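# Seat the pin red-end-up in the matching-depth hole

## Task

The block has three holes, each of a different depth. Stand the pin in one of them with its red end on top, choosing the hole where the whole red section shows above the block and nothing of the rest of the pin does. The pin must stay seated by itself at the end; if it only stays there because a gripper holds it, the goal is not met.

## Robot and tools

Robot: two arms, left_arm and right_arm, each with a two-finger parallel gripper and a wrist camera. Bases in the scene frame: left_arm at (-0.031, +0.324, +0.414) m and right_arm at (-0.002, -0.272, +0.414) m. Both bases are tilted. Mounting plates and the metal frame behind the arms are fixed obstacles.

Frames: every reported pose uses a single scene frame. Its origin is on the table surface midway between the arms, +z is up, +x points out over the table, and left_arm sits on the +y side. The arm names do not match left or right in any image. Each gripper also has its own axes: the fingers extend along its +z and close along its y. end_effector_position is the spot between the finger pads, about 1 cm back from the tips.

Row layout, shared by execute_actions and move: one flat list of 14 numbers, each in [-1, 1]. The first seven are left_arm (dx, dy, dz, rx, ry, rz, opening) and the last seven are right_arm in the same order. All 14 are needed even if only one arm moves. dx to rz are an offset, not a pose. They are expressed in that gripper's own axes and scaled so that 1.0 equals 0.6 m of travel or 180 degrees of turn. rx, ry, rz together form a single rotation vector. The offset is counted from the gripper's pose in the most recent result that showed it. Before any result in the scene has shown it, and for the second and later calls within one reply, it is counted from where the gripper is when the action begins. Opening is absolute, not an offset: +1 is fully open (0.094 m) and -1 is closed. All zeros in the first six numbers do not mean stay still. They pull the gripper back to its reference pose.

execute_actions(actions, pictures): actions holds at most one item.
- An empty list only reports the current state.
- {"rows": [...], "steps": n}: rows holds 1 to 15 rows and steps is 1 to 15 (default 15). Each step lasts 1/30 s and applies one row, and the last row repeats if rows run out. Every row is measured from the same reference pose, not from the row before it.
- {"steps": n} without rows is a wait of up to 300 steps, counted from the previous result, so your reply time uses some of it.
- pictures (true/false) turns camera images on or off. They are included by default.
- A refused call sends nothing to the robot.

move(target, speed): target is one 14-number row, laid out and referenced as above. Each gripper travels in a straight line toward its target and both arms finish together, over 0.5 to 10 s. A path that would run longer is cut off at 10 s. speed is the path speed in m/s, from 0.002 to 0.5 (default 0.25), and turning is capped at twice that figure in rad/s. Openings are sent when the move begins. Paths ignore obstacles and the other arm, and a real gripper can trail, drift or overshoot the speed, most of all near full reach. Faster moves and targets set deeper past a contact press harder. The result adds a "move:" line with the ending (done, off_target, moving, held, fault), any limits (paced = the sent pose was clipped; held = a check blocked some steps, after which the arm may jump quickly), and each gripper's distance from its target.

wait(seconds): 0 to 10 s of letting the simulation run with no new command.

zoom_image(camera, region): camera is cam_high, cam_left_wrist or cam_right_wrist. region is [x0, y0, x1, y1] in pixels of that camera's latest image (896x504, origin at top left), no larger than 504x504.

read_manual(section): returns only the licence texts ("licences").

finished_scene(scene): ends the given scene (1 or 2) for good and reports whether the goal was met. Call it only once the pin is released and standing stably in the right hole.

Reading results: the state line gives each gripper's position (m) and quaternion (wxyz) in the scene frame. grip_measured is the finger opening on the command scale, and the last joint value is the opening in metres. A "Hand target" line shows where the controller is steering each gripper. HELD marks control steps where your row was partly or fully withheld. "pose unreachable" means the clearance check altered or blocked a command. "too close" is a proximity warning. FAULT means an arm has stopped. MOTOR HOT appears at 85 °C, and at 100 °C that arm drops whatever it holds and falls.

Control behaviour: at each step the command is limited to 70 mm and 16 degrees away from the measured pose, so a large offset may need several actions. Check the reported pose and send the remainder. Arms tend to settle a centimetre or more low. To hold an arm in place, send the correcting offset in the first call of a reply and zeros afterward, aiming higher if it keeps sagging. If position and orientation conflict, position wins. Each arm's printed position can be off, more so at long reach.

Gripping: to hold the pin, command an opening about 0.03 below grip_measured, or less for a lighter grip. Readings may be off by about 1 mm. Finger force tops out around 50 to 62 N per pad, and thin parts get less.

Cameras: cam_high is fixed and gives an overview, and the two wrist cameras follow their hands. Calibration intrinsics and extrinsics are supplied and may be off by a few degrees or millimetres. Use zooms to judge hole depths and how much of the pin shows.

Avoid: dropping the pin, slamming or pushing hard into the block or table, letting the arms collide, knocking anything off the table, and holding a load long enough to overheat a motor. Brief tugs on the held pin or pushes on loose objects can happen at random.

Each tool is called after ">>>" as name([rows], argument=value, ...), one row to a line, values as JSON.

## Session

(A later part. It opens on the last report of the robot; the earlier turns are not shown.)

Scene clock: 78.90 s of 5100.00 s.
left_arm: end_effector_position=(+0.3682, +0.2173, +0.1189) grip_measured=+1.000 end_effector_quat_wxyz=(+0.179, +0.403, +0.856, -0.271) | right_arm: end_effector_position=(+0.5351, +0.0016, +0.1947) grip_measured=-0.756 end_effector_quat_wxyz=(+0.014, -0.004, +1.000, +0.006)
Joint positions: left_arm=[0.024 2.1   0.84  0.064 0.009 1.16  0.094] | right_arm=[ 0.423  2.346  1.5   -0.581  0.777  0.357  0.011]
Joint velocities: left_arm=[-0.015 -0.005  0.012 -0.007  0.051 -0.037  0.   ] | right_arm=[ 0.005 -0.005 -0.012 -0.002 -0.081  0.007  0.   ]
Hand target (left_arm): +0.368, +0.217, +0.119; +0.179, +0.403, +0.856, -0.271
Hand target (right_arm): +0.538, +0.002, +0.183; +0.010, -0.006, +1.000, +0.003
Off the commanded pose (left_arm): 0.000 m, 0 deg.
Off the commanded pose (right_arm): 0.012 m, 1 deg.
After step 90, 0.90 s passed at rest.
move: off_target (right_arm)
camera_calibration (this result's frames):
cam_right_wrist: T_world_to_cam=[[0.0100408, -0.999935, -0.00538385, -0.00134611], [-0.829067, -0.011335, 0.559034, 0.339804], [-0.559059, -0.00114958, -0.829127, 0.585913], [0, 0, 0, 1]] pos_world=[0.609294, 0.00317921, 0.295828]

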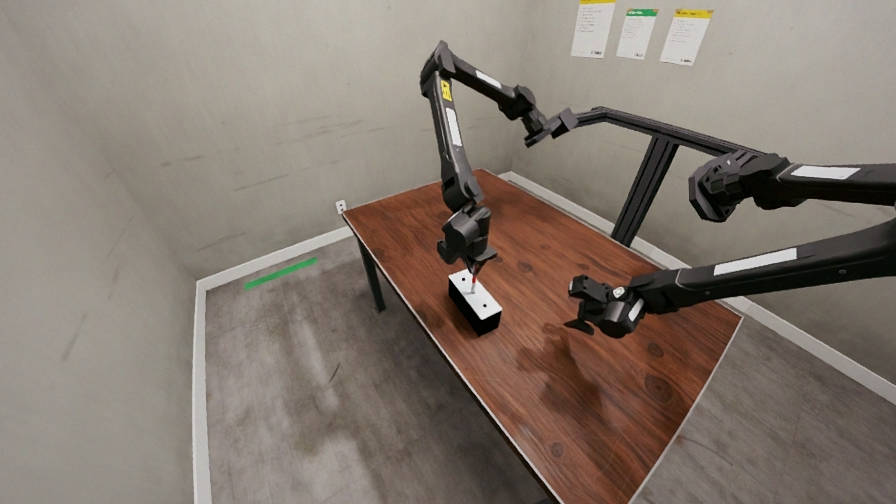

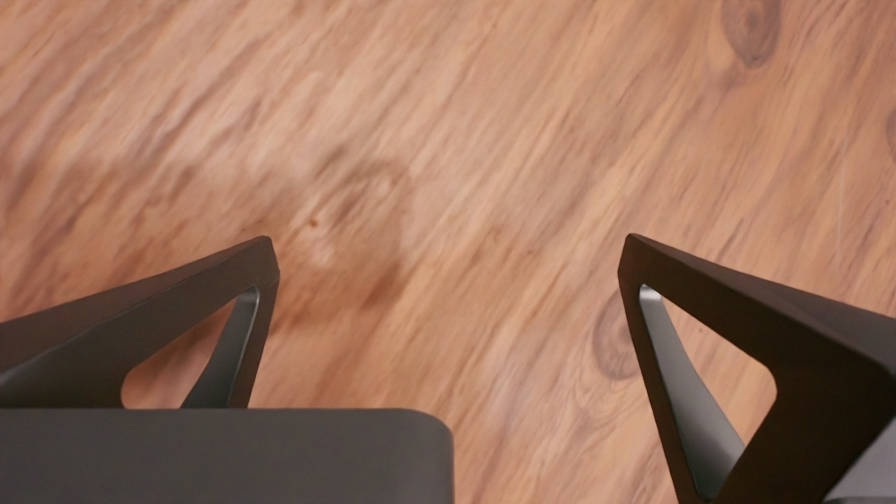

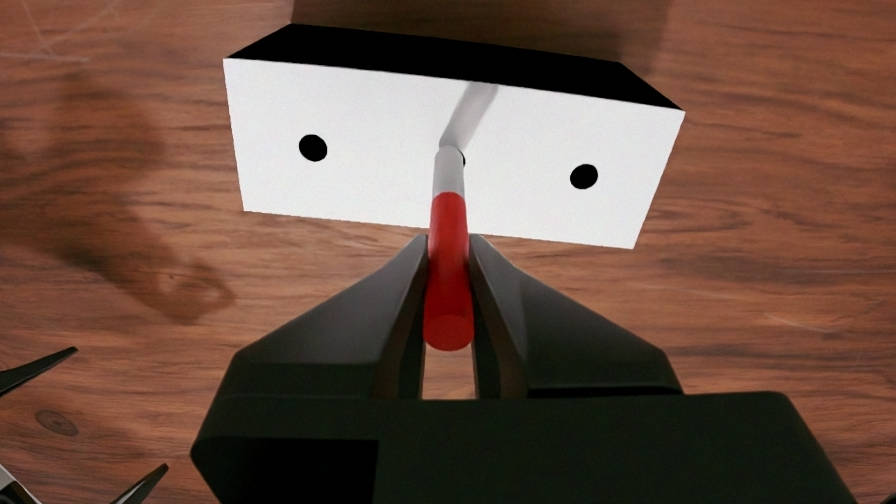

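>>> move(target=[0,0,0,0,0,0,1,0.003,-0.002,0.032,0.002,0.003,0,-0.79], speed=0.03)

Scene clock: 83.20 s of 5100.00 s.
left_arm: end_effector_position=(+0.3682, +0.2173, +0.1189) grip_measured=+1.000 end_effector_quat_wxyz=(+0.179, +0.403, +0.856, -0.271) | right_arm: end_effector_position=(+0.5340, +0.0019, +0.1889) grip_measured=-0.756 end_effector_quat_wxyz=(+0.014, -0.003, +1.000, +0.005)
Joint positions: left_arm=[0.024 2.1   0.84  0.064 0.009 1.16  0.094] | right_arm=[ 0.417  2.354  1.5   -0.569  0.777  0.351  0.011]
Joint velocities: left_arm=[-0.005 -0.015  0.002  0.002  0.022  0.007  0.   ] | right_arm=[-0.005 -0.005 -0.007  0.002  0.022  0.007 -0.001]
Hand target (left_arm): +0.368, +0.217, +0.119; +0.179, +0.403, +0.856, -0.271
Hand target (right_arm): +0.534, +0.000, +0.176; +0.009, -0.004, +1.000, +0.003
Off the commanded pose (left_arm): 0.000 m, 0 deg.
Off the commanded pose (right_arm): 0.014 m, 1 deg.
After step 90, 0.27 s passed at rest.
move: off_target (right_arm)
camera_calibration (this result's frames):
cam_right_wrist: T_world_to_cam=[[0.00913878, -0.999949, -0.00429249, -0.000798627], [-0.828724, -0.00997598, 0.559568, 0.341815], [-0.559582, -0.00155648, -0.828773, 0.580763], [0, 0, 0, 1]] pos_world=[0.608262, 0.0035153, 0.290049]

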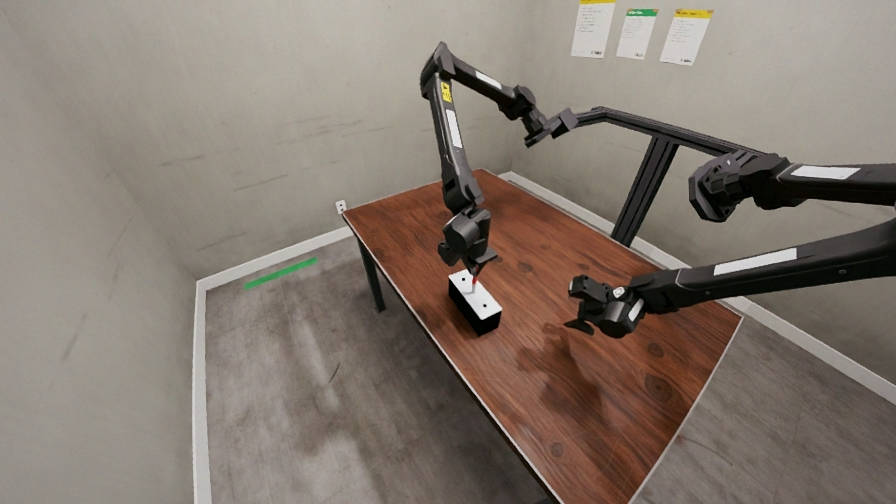

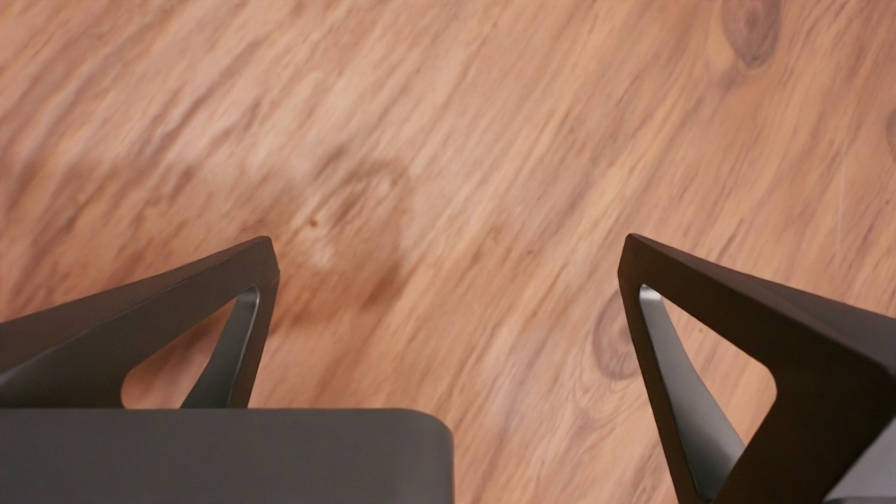

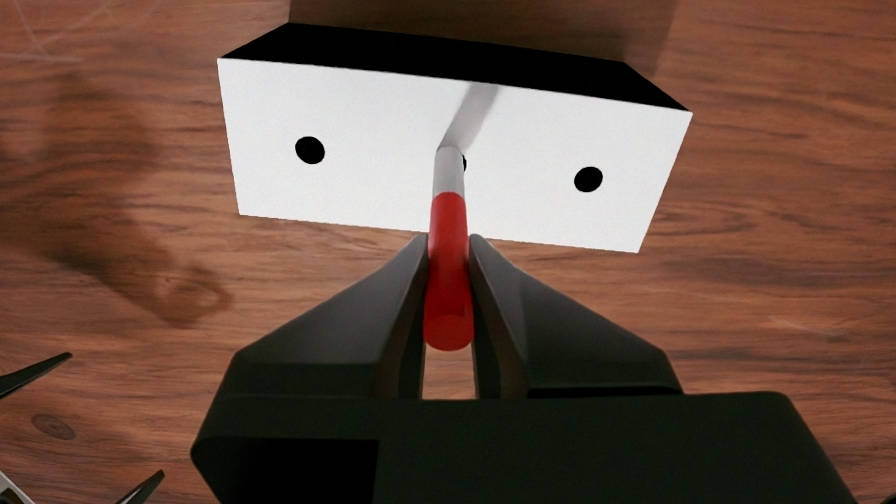

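>>> move(target=[0,0,0,0,0,0,1,0.011,-0.005,0.028,0.002,0.006,0,-0.79], speed=0.03)

>>> zoom_image(camera="cam_right_wrist", region=[370, 80, 530, 220])

Scene clock: 87.47 s of 5100.00 s.
left_arm: end_effector_position=(+0.3682, +0.2173, +0.1189) grip_measured=+1.000 end_effector_quat_wxyz=(+0.179, +0.403, +0.856, -0.271) | right_arm: end_effector_position=(+0.5343, +0.0017, +0.1886) grip_measured=-0.756 end_effector_quat_wxyz=(+0.014, -0.003, +1.000, +0.006)
Joint positions: left_arm=[0.024 2.1   0.84  0.064 0.009 1.16  0.094] | right_arm=[ 0.417  2.354  1.5   -0.567  0.777  0.351  0.011]
Joint velocities: left_arm=[-0.005  0.005  0.002 -0.012 -0.007 -0.007  0.   ] | right_arm=[ 0.005 -0.015  0.007  0.002 -0.022 -0.081  0.001]
Hand target (left_arm): +0.368, +0.217, +0.119; +0.179, +0.403, +0.856, -0.271
Hand target (right_arm): +0.528, -0.001, +0.172; +0.004, -0.003, +1.000, +0.002
Off the commanded pose (left_arm): 0.000 m, 0 deg.
Off the commanded pose (right_arm): 0.018 m, 1 deg.
After step 90, 0.43 s passed at rest.
move: off_target (right_arm)
camera_calibration (this result's frames):
cam_right_wrist: T_world_to_cam=[[0.00792258, -0.999957, -0.00476985, -0.000248274], [-0.828969, -0.00923535, 0.559218, 0.342435], [-0.559238, -0.000476392, -0.829007, 0.58053], [0, 0, 0, 1]] pos_world=[0.608524, 0.0031908, 0.289766]

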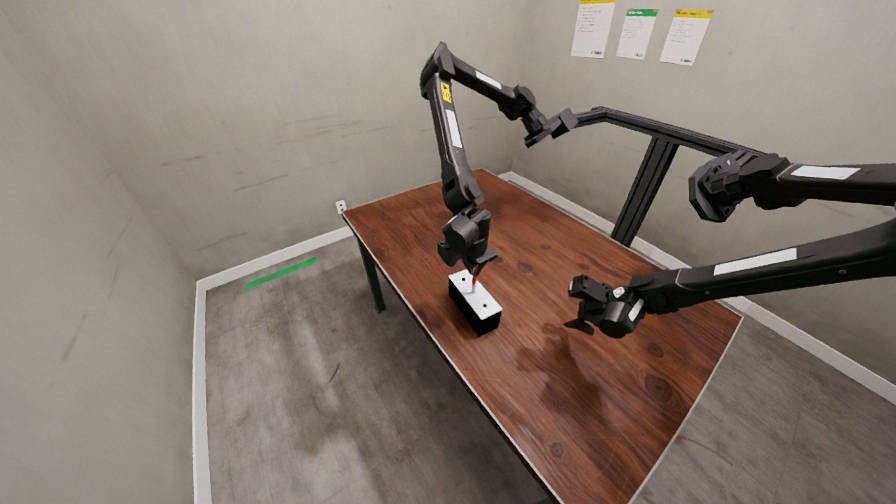

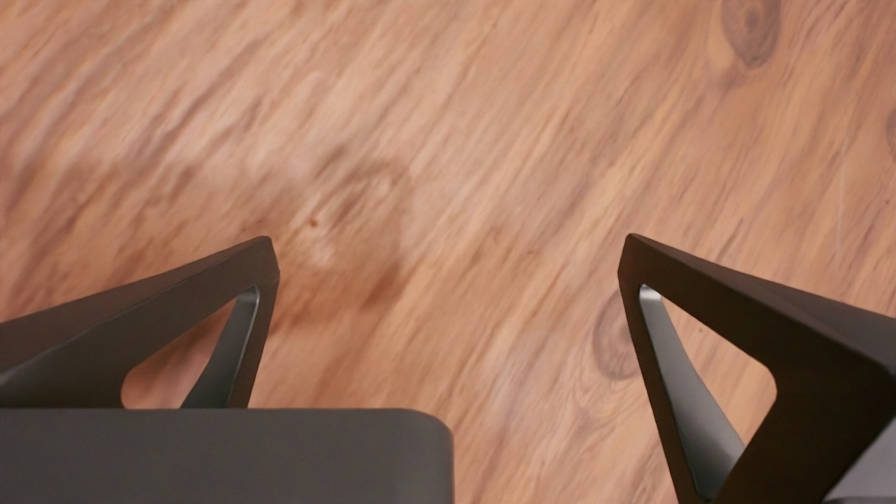

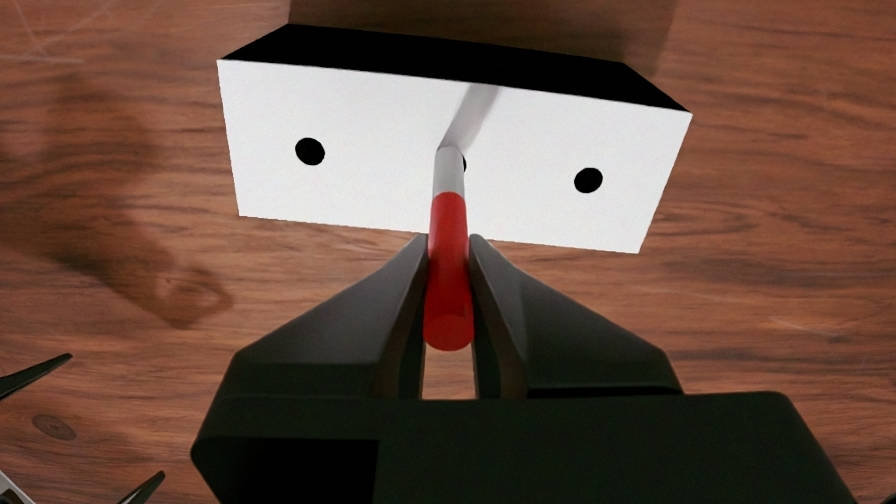

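Region (370, 80, 530, 220) of cam_right_wrist's 896x504 image, scaled by 3.150, with more detail than that image has; it fills the top 441 rows of this view, and the rest is white.

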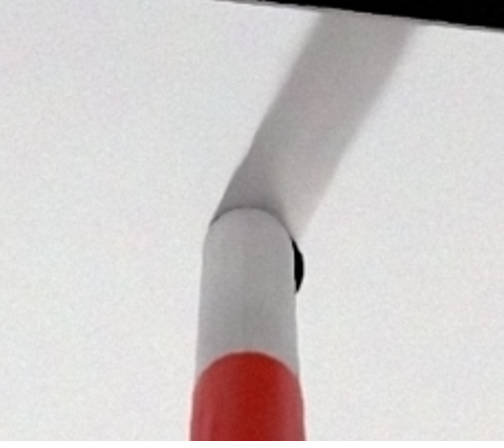

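>>> move(target=[0,0,0,0,0,0,1,0.013,-0.005,0.006,0.002,0.006,0,-0.79], speed=0.01)

>>> zoom_image(camera="cam_right_wrist", region=[370, 80, 530, 220])

Scene clock: 94.57 s of 5100.00 s.
left_arm: end_effector_position=(+0.3682, +0.2173, +0.1189) grip_measured=+1.000 end_effector_quat_wxyz=(+0.179, +0.403, +0.856, -0.271) | right_arm: end_effector_position=(+0.5338, +0.0016, +0.1886) grip_measured=-0.756 end_effector_quat_wxyz=(+0.013, -0.004, +1.000, +0.005)
Joint positions: left_arm=[0.024 2.1   0.84  0.064 0.009 1.16  0.094] | right_arm=[ 0.417  2.354  1.5   -0.57   0.777  0.351  0.011]
Joint velocities: left_arm=[-0.015 -0.005 -0.007  0.007 -0.051 -0.037  0.   ] | right_arm=[-0.005  0.005 -0.007  0.002 -0.037 -0.066 -0.001]
Hand target (left_arm): +0.368, +0.217, +0.119; +0.179, +0.403, +0.856, -0.271
Hand target (right_arm): +0.527, -0.001, +0.185; +0.005, -0.003, +1.000, +0.002
Off the commanded pose (left_arm): 0.000 m, 0 deg.
Off the commanded pose (right_arm): 0.009 m, 1 deg.
After step 90, 2.90 s passed at rest.
move: done
camera_calibration (this result's frames):
cam_right_wrist: T_world_to_cam=[[0.00978688, -0.999944, -0.00406892, -0.00155576], [-0.827963, -0.0103852, 0.560687, 0.341222], [-0.560697, -0.00211846, -0.828018, 0.580837], [0, 0, 0, 1]] pos_world=[0.608208, 0.00321844, 0.289619]

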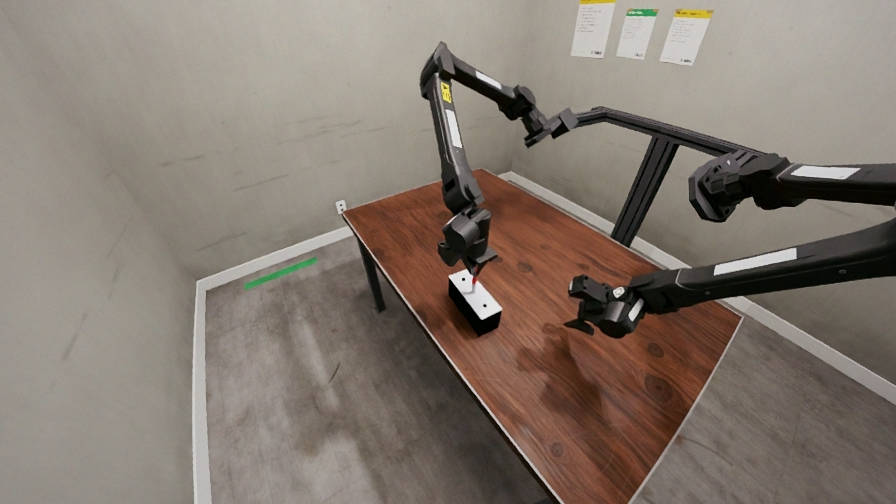

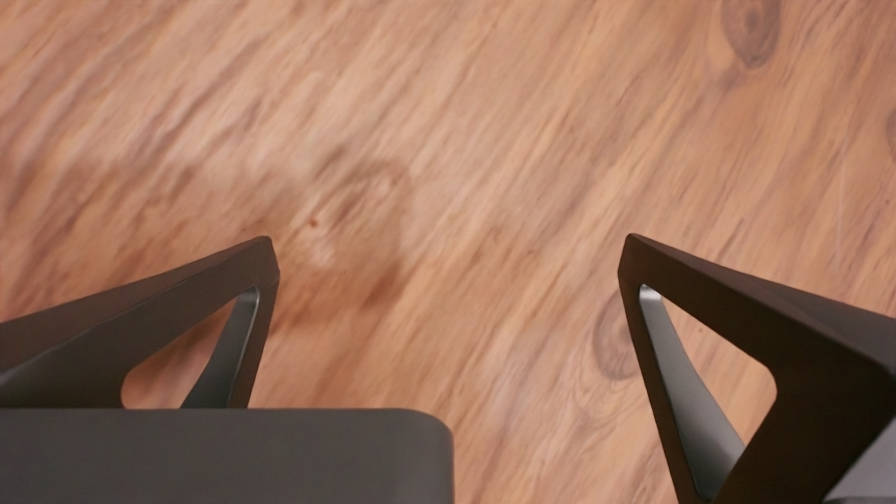

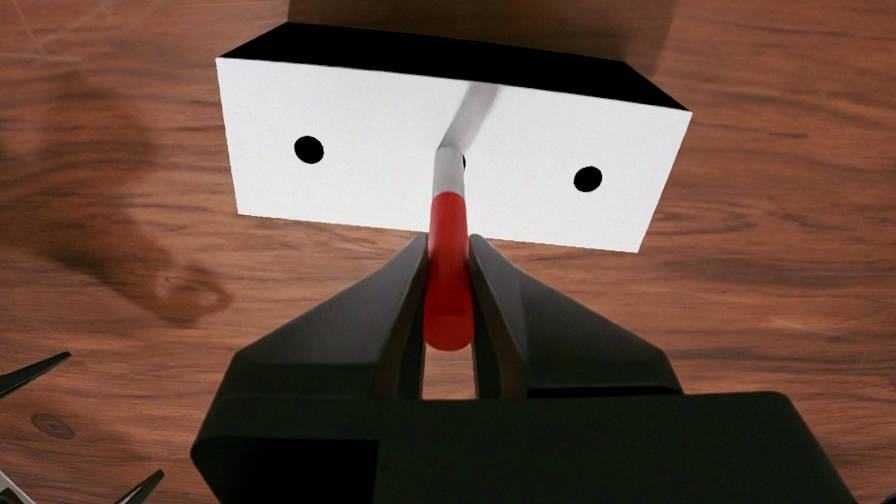

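Region (370, 80, 530, 220) of cam_right_wrist's 896x504 image, scaled by 3.150, with more detail than that image has; it fills the top 441 rows of this view, and the rest is white.

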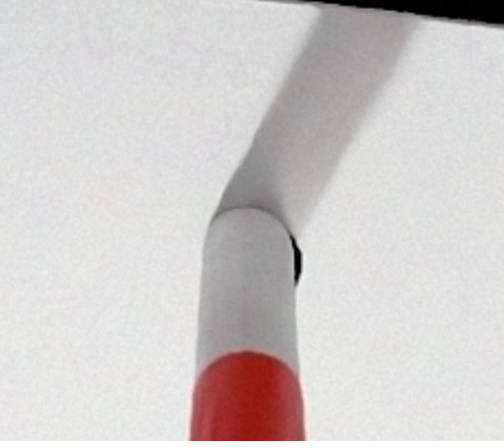

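>>> move(target=[0,0,0,0,0,0,1,0.014,-0.005,0.004,0.003,0.008,0,-0.79], speed=0.01)

>>> zoom_image(camera="cam_right_wrist", region=[370, 80, 530, 220])

Scene clock: 103.17 s of 5100.00 s.
left_arm: end_effector_position=(+0.3682, +0.2173, +0.1189) grip_measured=+1.000 end_effector_quat_wxyz=(+0.179, +0.403, +0.856, -0.271) | right_arm: end_effector_position=(+0.5303, +0.0002, +0.1885) grip_measured=-0.756 end_effector_quat_wxyz=(+0.007, -0.006, +1.000, +0.003)
Joint positions: left_arm=[0.024 2.1   0.84  0.064 0.009 1.16  0.094] | right_arm=[ 0.417  2.354  1.5   -0.589  0.777  0.359  0.011]
Joint velocities: left_arm=[-0.015 -0.005 -0.002  0.002 -0.007 -0.066  0.   ] | right_arm=[-0.015 -0.005 -0.002  0.007 -0.037 -0.066 -0.001]
Hand target (left_arm): +0.368, +0.217, +0.119; +0.179, +0.403, +0.856, -0.271
Hand target (right_arm): +0.526, -0.002, +0.186; +0.001, -0.004, +1.000, +0.000
Off the commanded pose (left_arm): 0.000 m, 0 deg.
Off the commanded pose (right_arm): 0.006 m, 1 deg.
After step 90, 4.03 s passed at rest.
move: done
camera_calibration (this result's frames):
cam_right_wrist: T_world_to_cam=[[0.0147476, -0.999891, 0.000729314, -0.00639777], [-0.820738, -0.0116886, 0.571186, 0.332541], [-0.571115, -0.00902219, -0.820821, 0.582976], [0, 0, 0, 1]] pos_world=[0.60597, 0.00274958, 0.288581]

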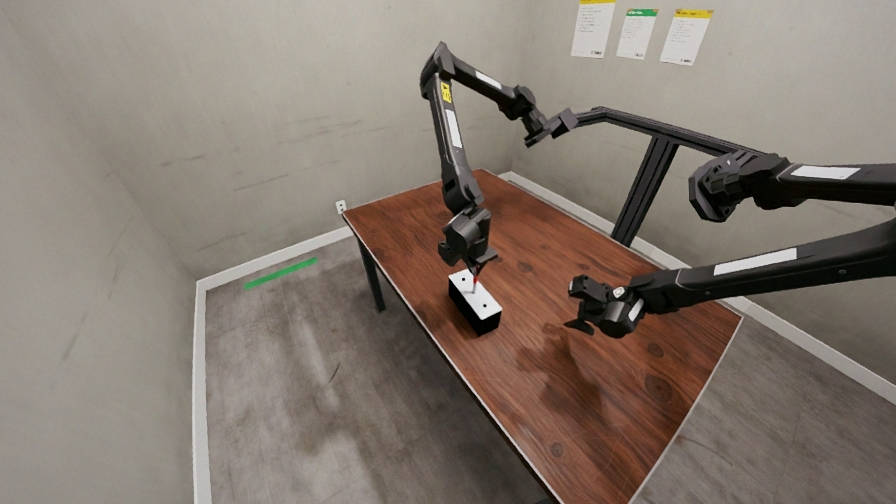

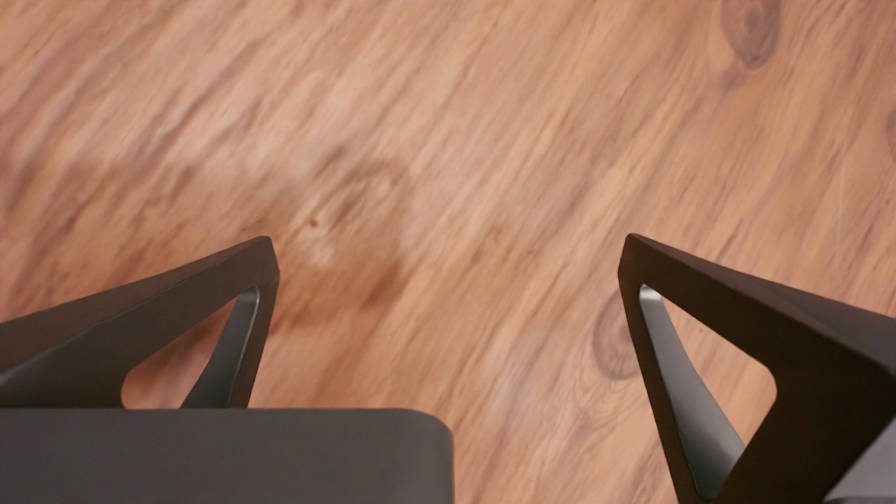

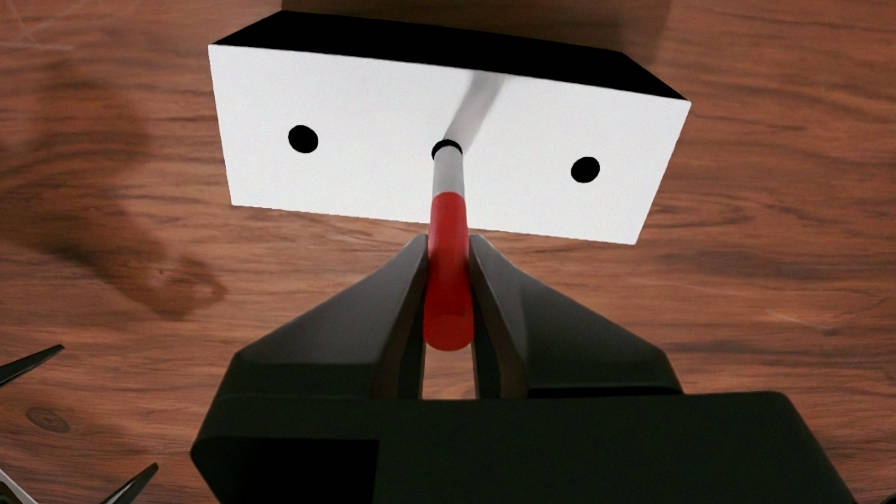

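Region (370, 80, 530, 220) of cam_right_wrist's 896x504 image, scaled by 3.150, with more detail than that image has; it fills the top 441 rows of this view, and the rest is white.

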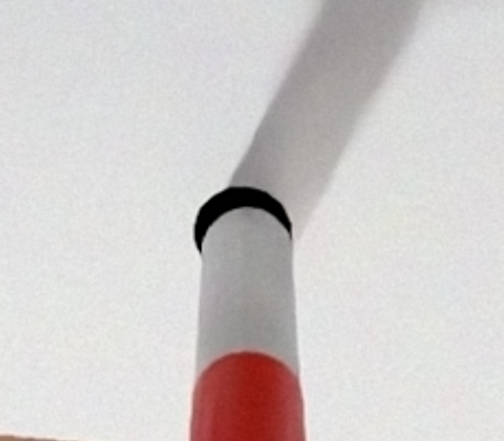

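Right if still hovering; go down.

>>> move(target=[0,0,0,0,0,0,1,0,0,0.036,0,0.002,0,-0.79], speed=0.01)

>>> zoom_image(camera="cam_right_wrist", region=[370, 80, 530, 220])

Scene clock: 112.03 s of 5100.00 s.
left_arm: end_effector_position=(+0.3682, +0.2173, +0.1189) grip_measured=+1.000 end_effector_quat_wxyz=(+0.179, +0.403, +0.856, -0.271) | right_arm: end_effector_position=(+0.5312, +0.0010, +0.1818) grip_measured=-0.756 end_effector_quat_wxyz=(+0.009, -0.005, +1.000, +0.004)
Joint positions: left_arm=[0.024 2.1   0.84  0.064 0.009 1.16  0.094] | right_arm=[ 0.409  2.363  1.5   -0.563  0.775  0.344  0.011]
Joint velocities: left_arm=[-0.015 -0.005 -0.022 -0.002 -0.037  0.037  0.   ] | right_arm=[-0.005  0.005  0.007  0.012 -0.007  0.066 -0.001]
Hand target (left_arm): +0.368, +0.217, +0.119; +0.179, +0.403, +0.856, -0.271
Hand target (right_arm): +0.530, +0.000, +0.167; +0.003, -0.006, +1.000, +0.003
Off the commanded pose (left_arm): 0.000 m, 0 deg.
Off the commanded pose (right_arm): 0.015 m, 1 deg.
After step 90, 3.50 s passed at rest.
move: off_target (right_arm)
camera_calibration (this result's frames):
cam_right_wrist: T_world_to_cam=[[0.0131379, -0.999911, -0.00231642, -0.00419936], [-0.823987, -0.0121387, 0.566479, 0.339716], [-0.566457, -0.00553363, -0.824073, 0.576028], [0, 0, 0, 1]] pos_world=[0.606271, 0.00311226, 0.282237]

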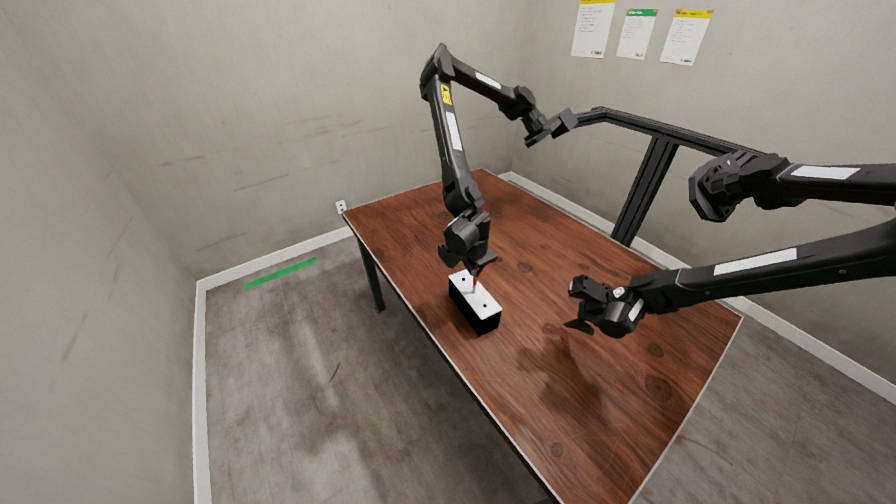

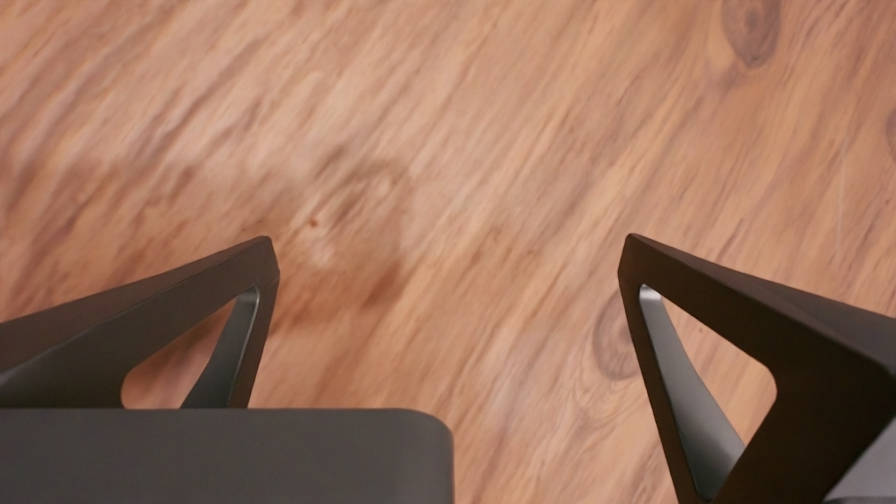

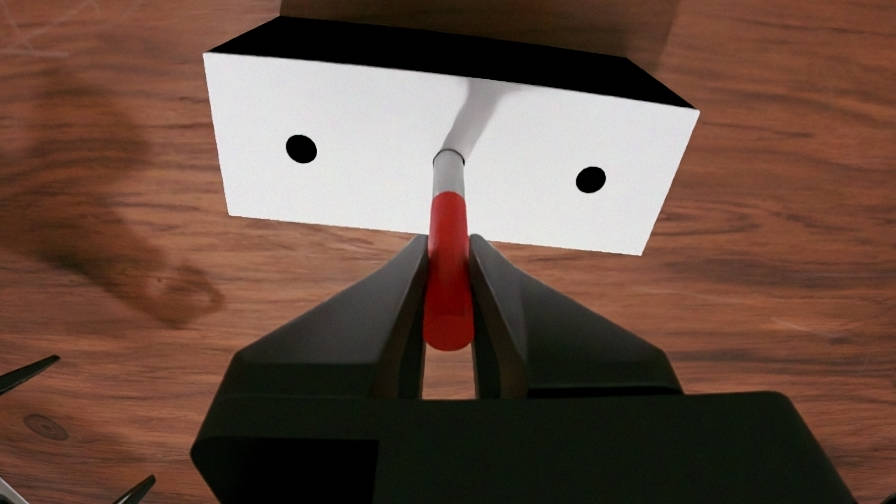

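Region (370, 80, 530, 220) of cam_right_wrist's 896x504 image, scaled by 3.150, with more detail than that image has; it fills the top 441 rows of this view, and the rest is white.

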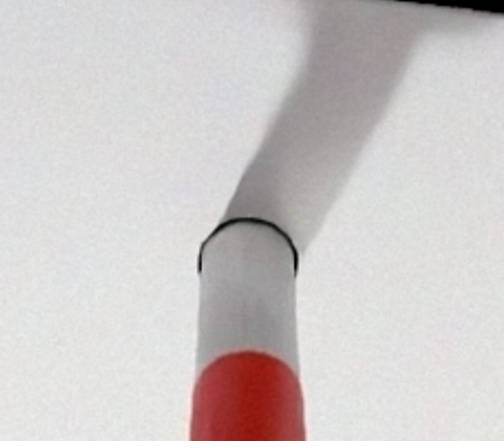

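Entered.

>>> move(target=[0,0,0,0,0,0,1,0,0,0.06,0,0.002,0,-0.79], speed=0.015)

Scene clock: 120.20 s of 5100.00 s.
left_arm: end_effector_position=(+0.3682, +0.2173, +0.1189) grip_measured=+1.000 end_effector_quat_wxyz=(+0.179, +0.403, +0.856, -0.271) | right_arm: end_effector_position=(+0.5314, +0.0014, +0.1606) grip_measured=-0.756 end_effector_quat_wxyz=(+0.012, -0.005, +1.000, +0.005)
Joint positions: left_arm=[0.024 2.1   0.84  0.064 0.009 1.16  0.094] | right_arm=[ 0.385  2.394  1.506 -0.51   0.77   0.307  0.011]
Joint velocities: left_arm=[-0.005  0.005 -0.012  0.007  0.007 -0.022  0.   ] | right_arm=[-0.015 -0.005  0.007  0.002  0.022  0.007 -0.   ]
Hand target (left_arm): +0.368, +0.217, +0.119; +0.179, +0.403, +0.856, -0.271
Hand target (right_arm): +0.532, +0.001, +0.146; +0.006, -0.005, +1.000, +0.005
Off the commanded pose (left_arm): 0.000 m, 0 deg.
Off the commanded pose (right_arm): 0.015 m, 1 deg.
After step 90, 2.50 s passed at rest.
move: off_target (right_arm)
camera_calibration (this result's frames):
cam_right_wrist: T_world_to_cam=[[0.0121205, -0.999918, -0.00408009, -0.00304206], [-0.826321, -0.0123138, 0.563064, 0.353673], [-0.563069, -0.00345313, -0.826403, 0.557333], [0, 0, 0, 1]] pos_world=[0.606101, 0.00323778, 0.261428]

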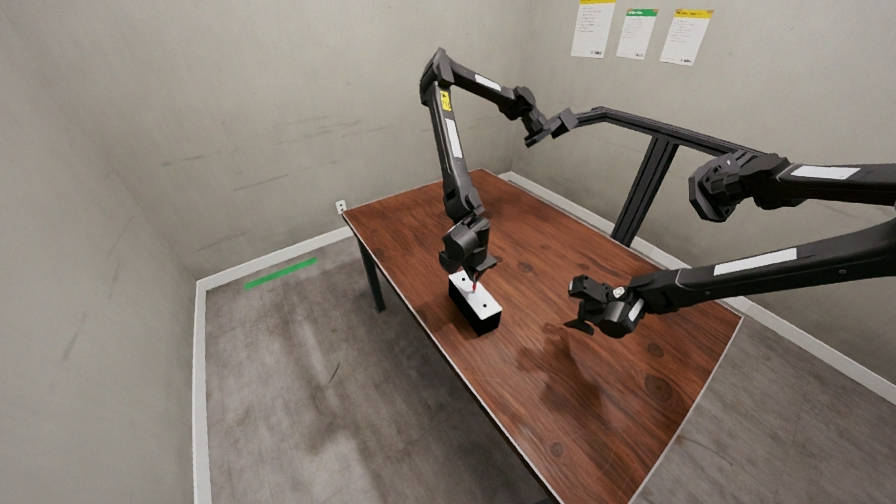

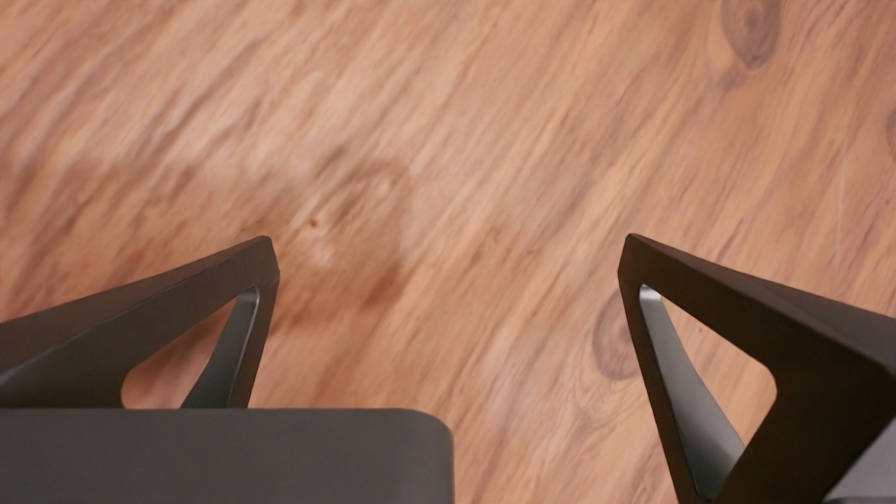

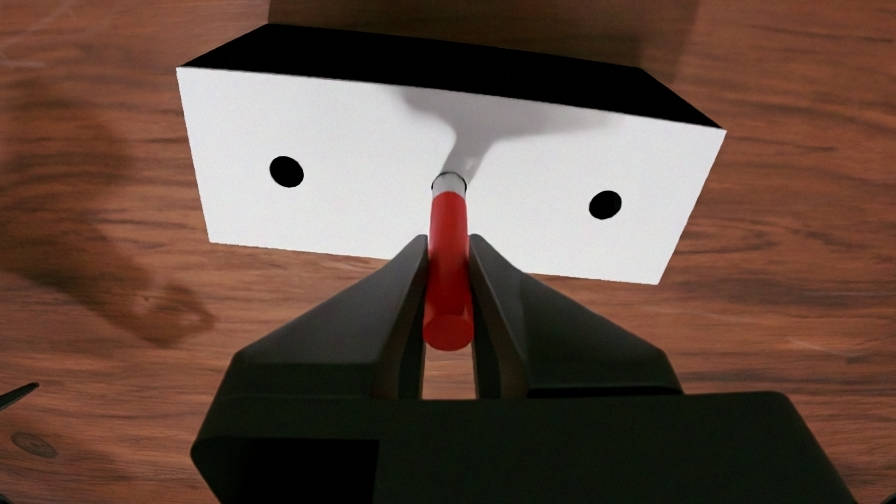

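>>> move(target=[0,0,0,0,0,0,1,0.001,0,0.06,0,0.004,0,-0.79], speed=0.015)

Scene clock: 127.20 s of 5100.00 s.
left_arm: end_effector_position=(+0.3682, +0.2173, +0.1189) grip_measured=+1.000 end_effector_quat_wxyz=(+0.179, +0.403, +0.856, -0.271) | right_arm: end_effector_position=(+0.5320, +0.0017, +0.1463) grip_measured=-0.756 end_effector_quat_wxyz=(+0.012, -0.008, +1.000, +0.006)
Joint positions: left_arm=[0.024 2.1   0.84  0.064 0.009 1.16  0.094] | right_arm=[ 0.368  2.416  1.515 -0.479  0.767  0.277  0.011]
Joint velocities: left_arm=[-0.015  0.005  0.002 -0.017 -0.022  0.051  0.   ] | right_arm=[ 0.015 -0.005 -0.007 -0.007 -0.037 -0.066 -0.   ]
Hand target (left_arm): +0.368, +0.217, +0.119; +0.179, +0.403, +0.856, -0.271
Hand target (right_arm): +0.531, +0.002, +0.125; +0.005, -0.005, +1.000, +0.005
Off the commanded pose (left_arm): 0.000 m, 0 deg.
Off the commanded pose (right_arm): 0.022 m, 1 deg.
After step 90, 1.37 s passed at rest.
move: off_target (right_arm)
camera_calibration (this result's frames):
cam_right_wrist: T_world_to_cam=[[0.0178288, -0.999829, -0.00500956, -0.00574764], [-0.826755, -0.0175599, 0.562288, 0.362601], [-0.562279, -0.00588321, -0.826927, 0.54544], [0, 0, 0, 1]] pos_world=[0.606574, 0.0038295, 0.247124]

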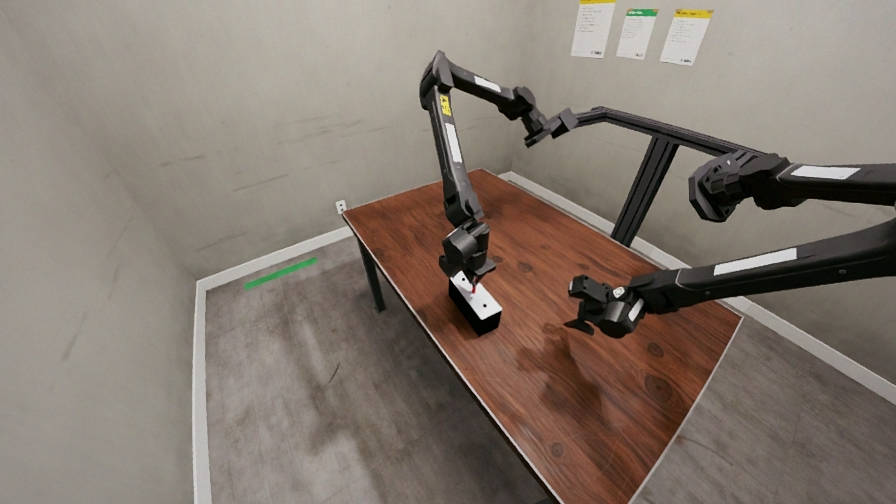

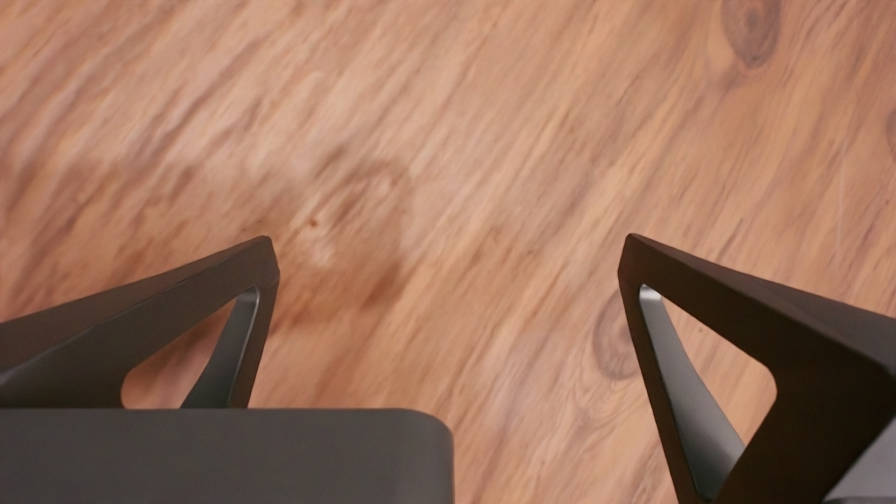

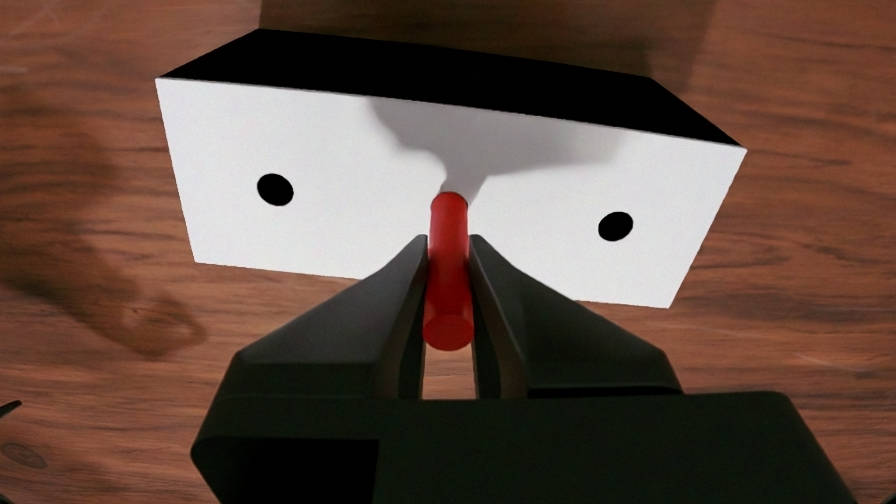

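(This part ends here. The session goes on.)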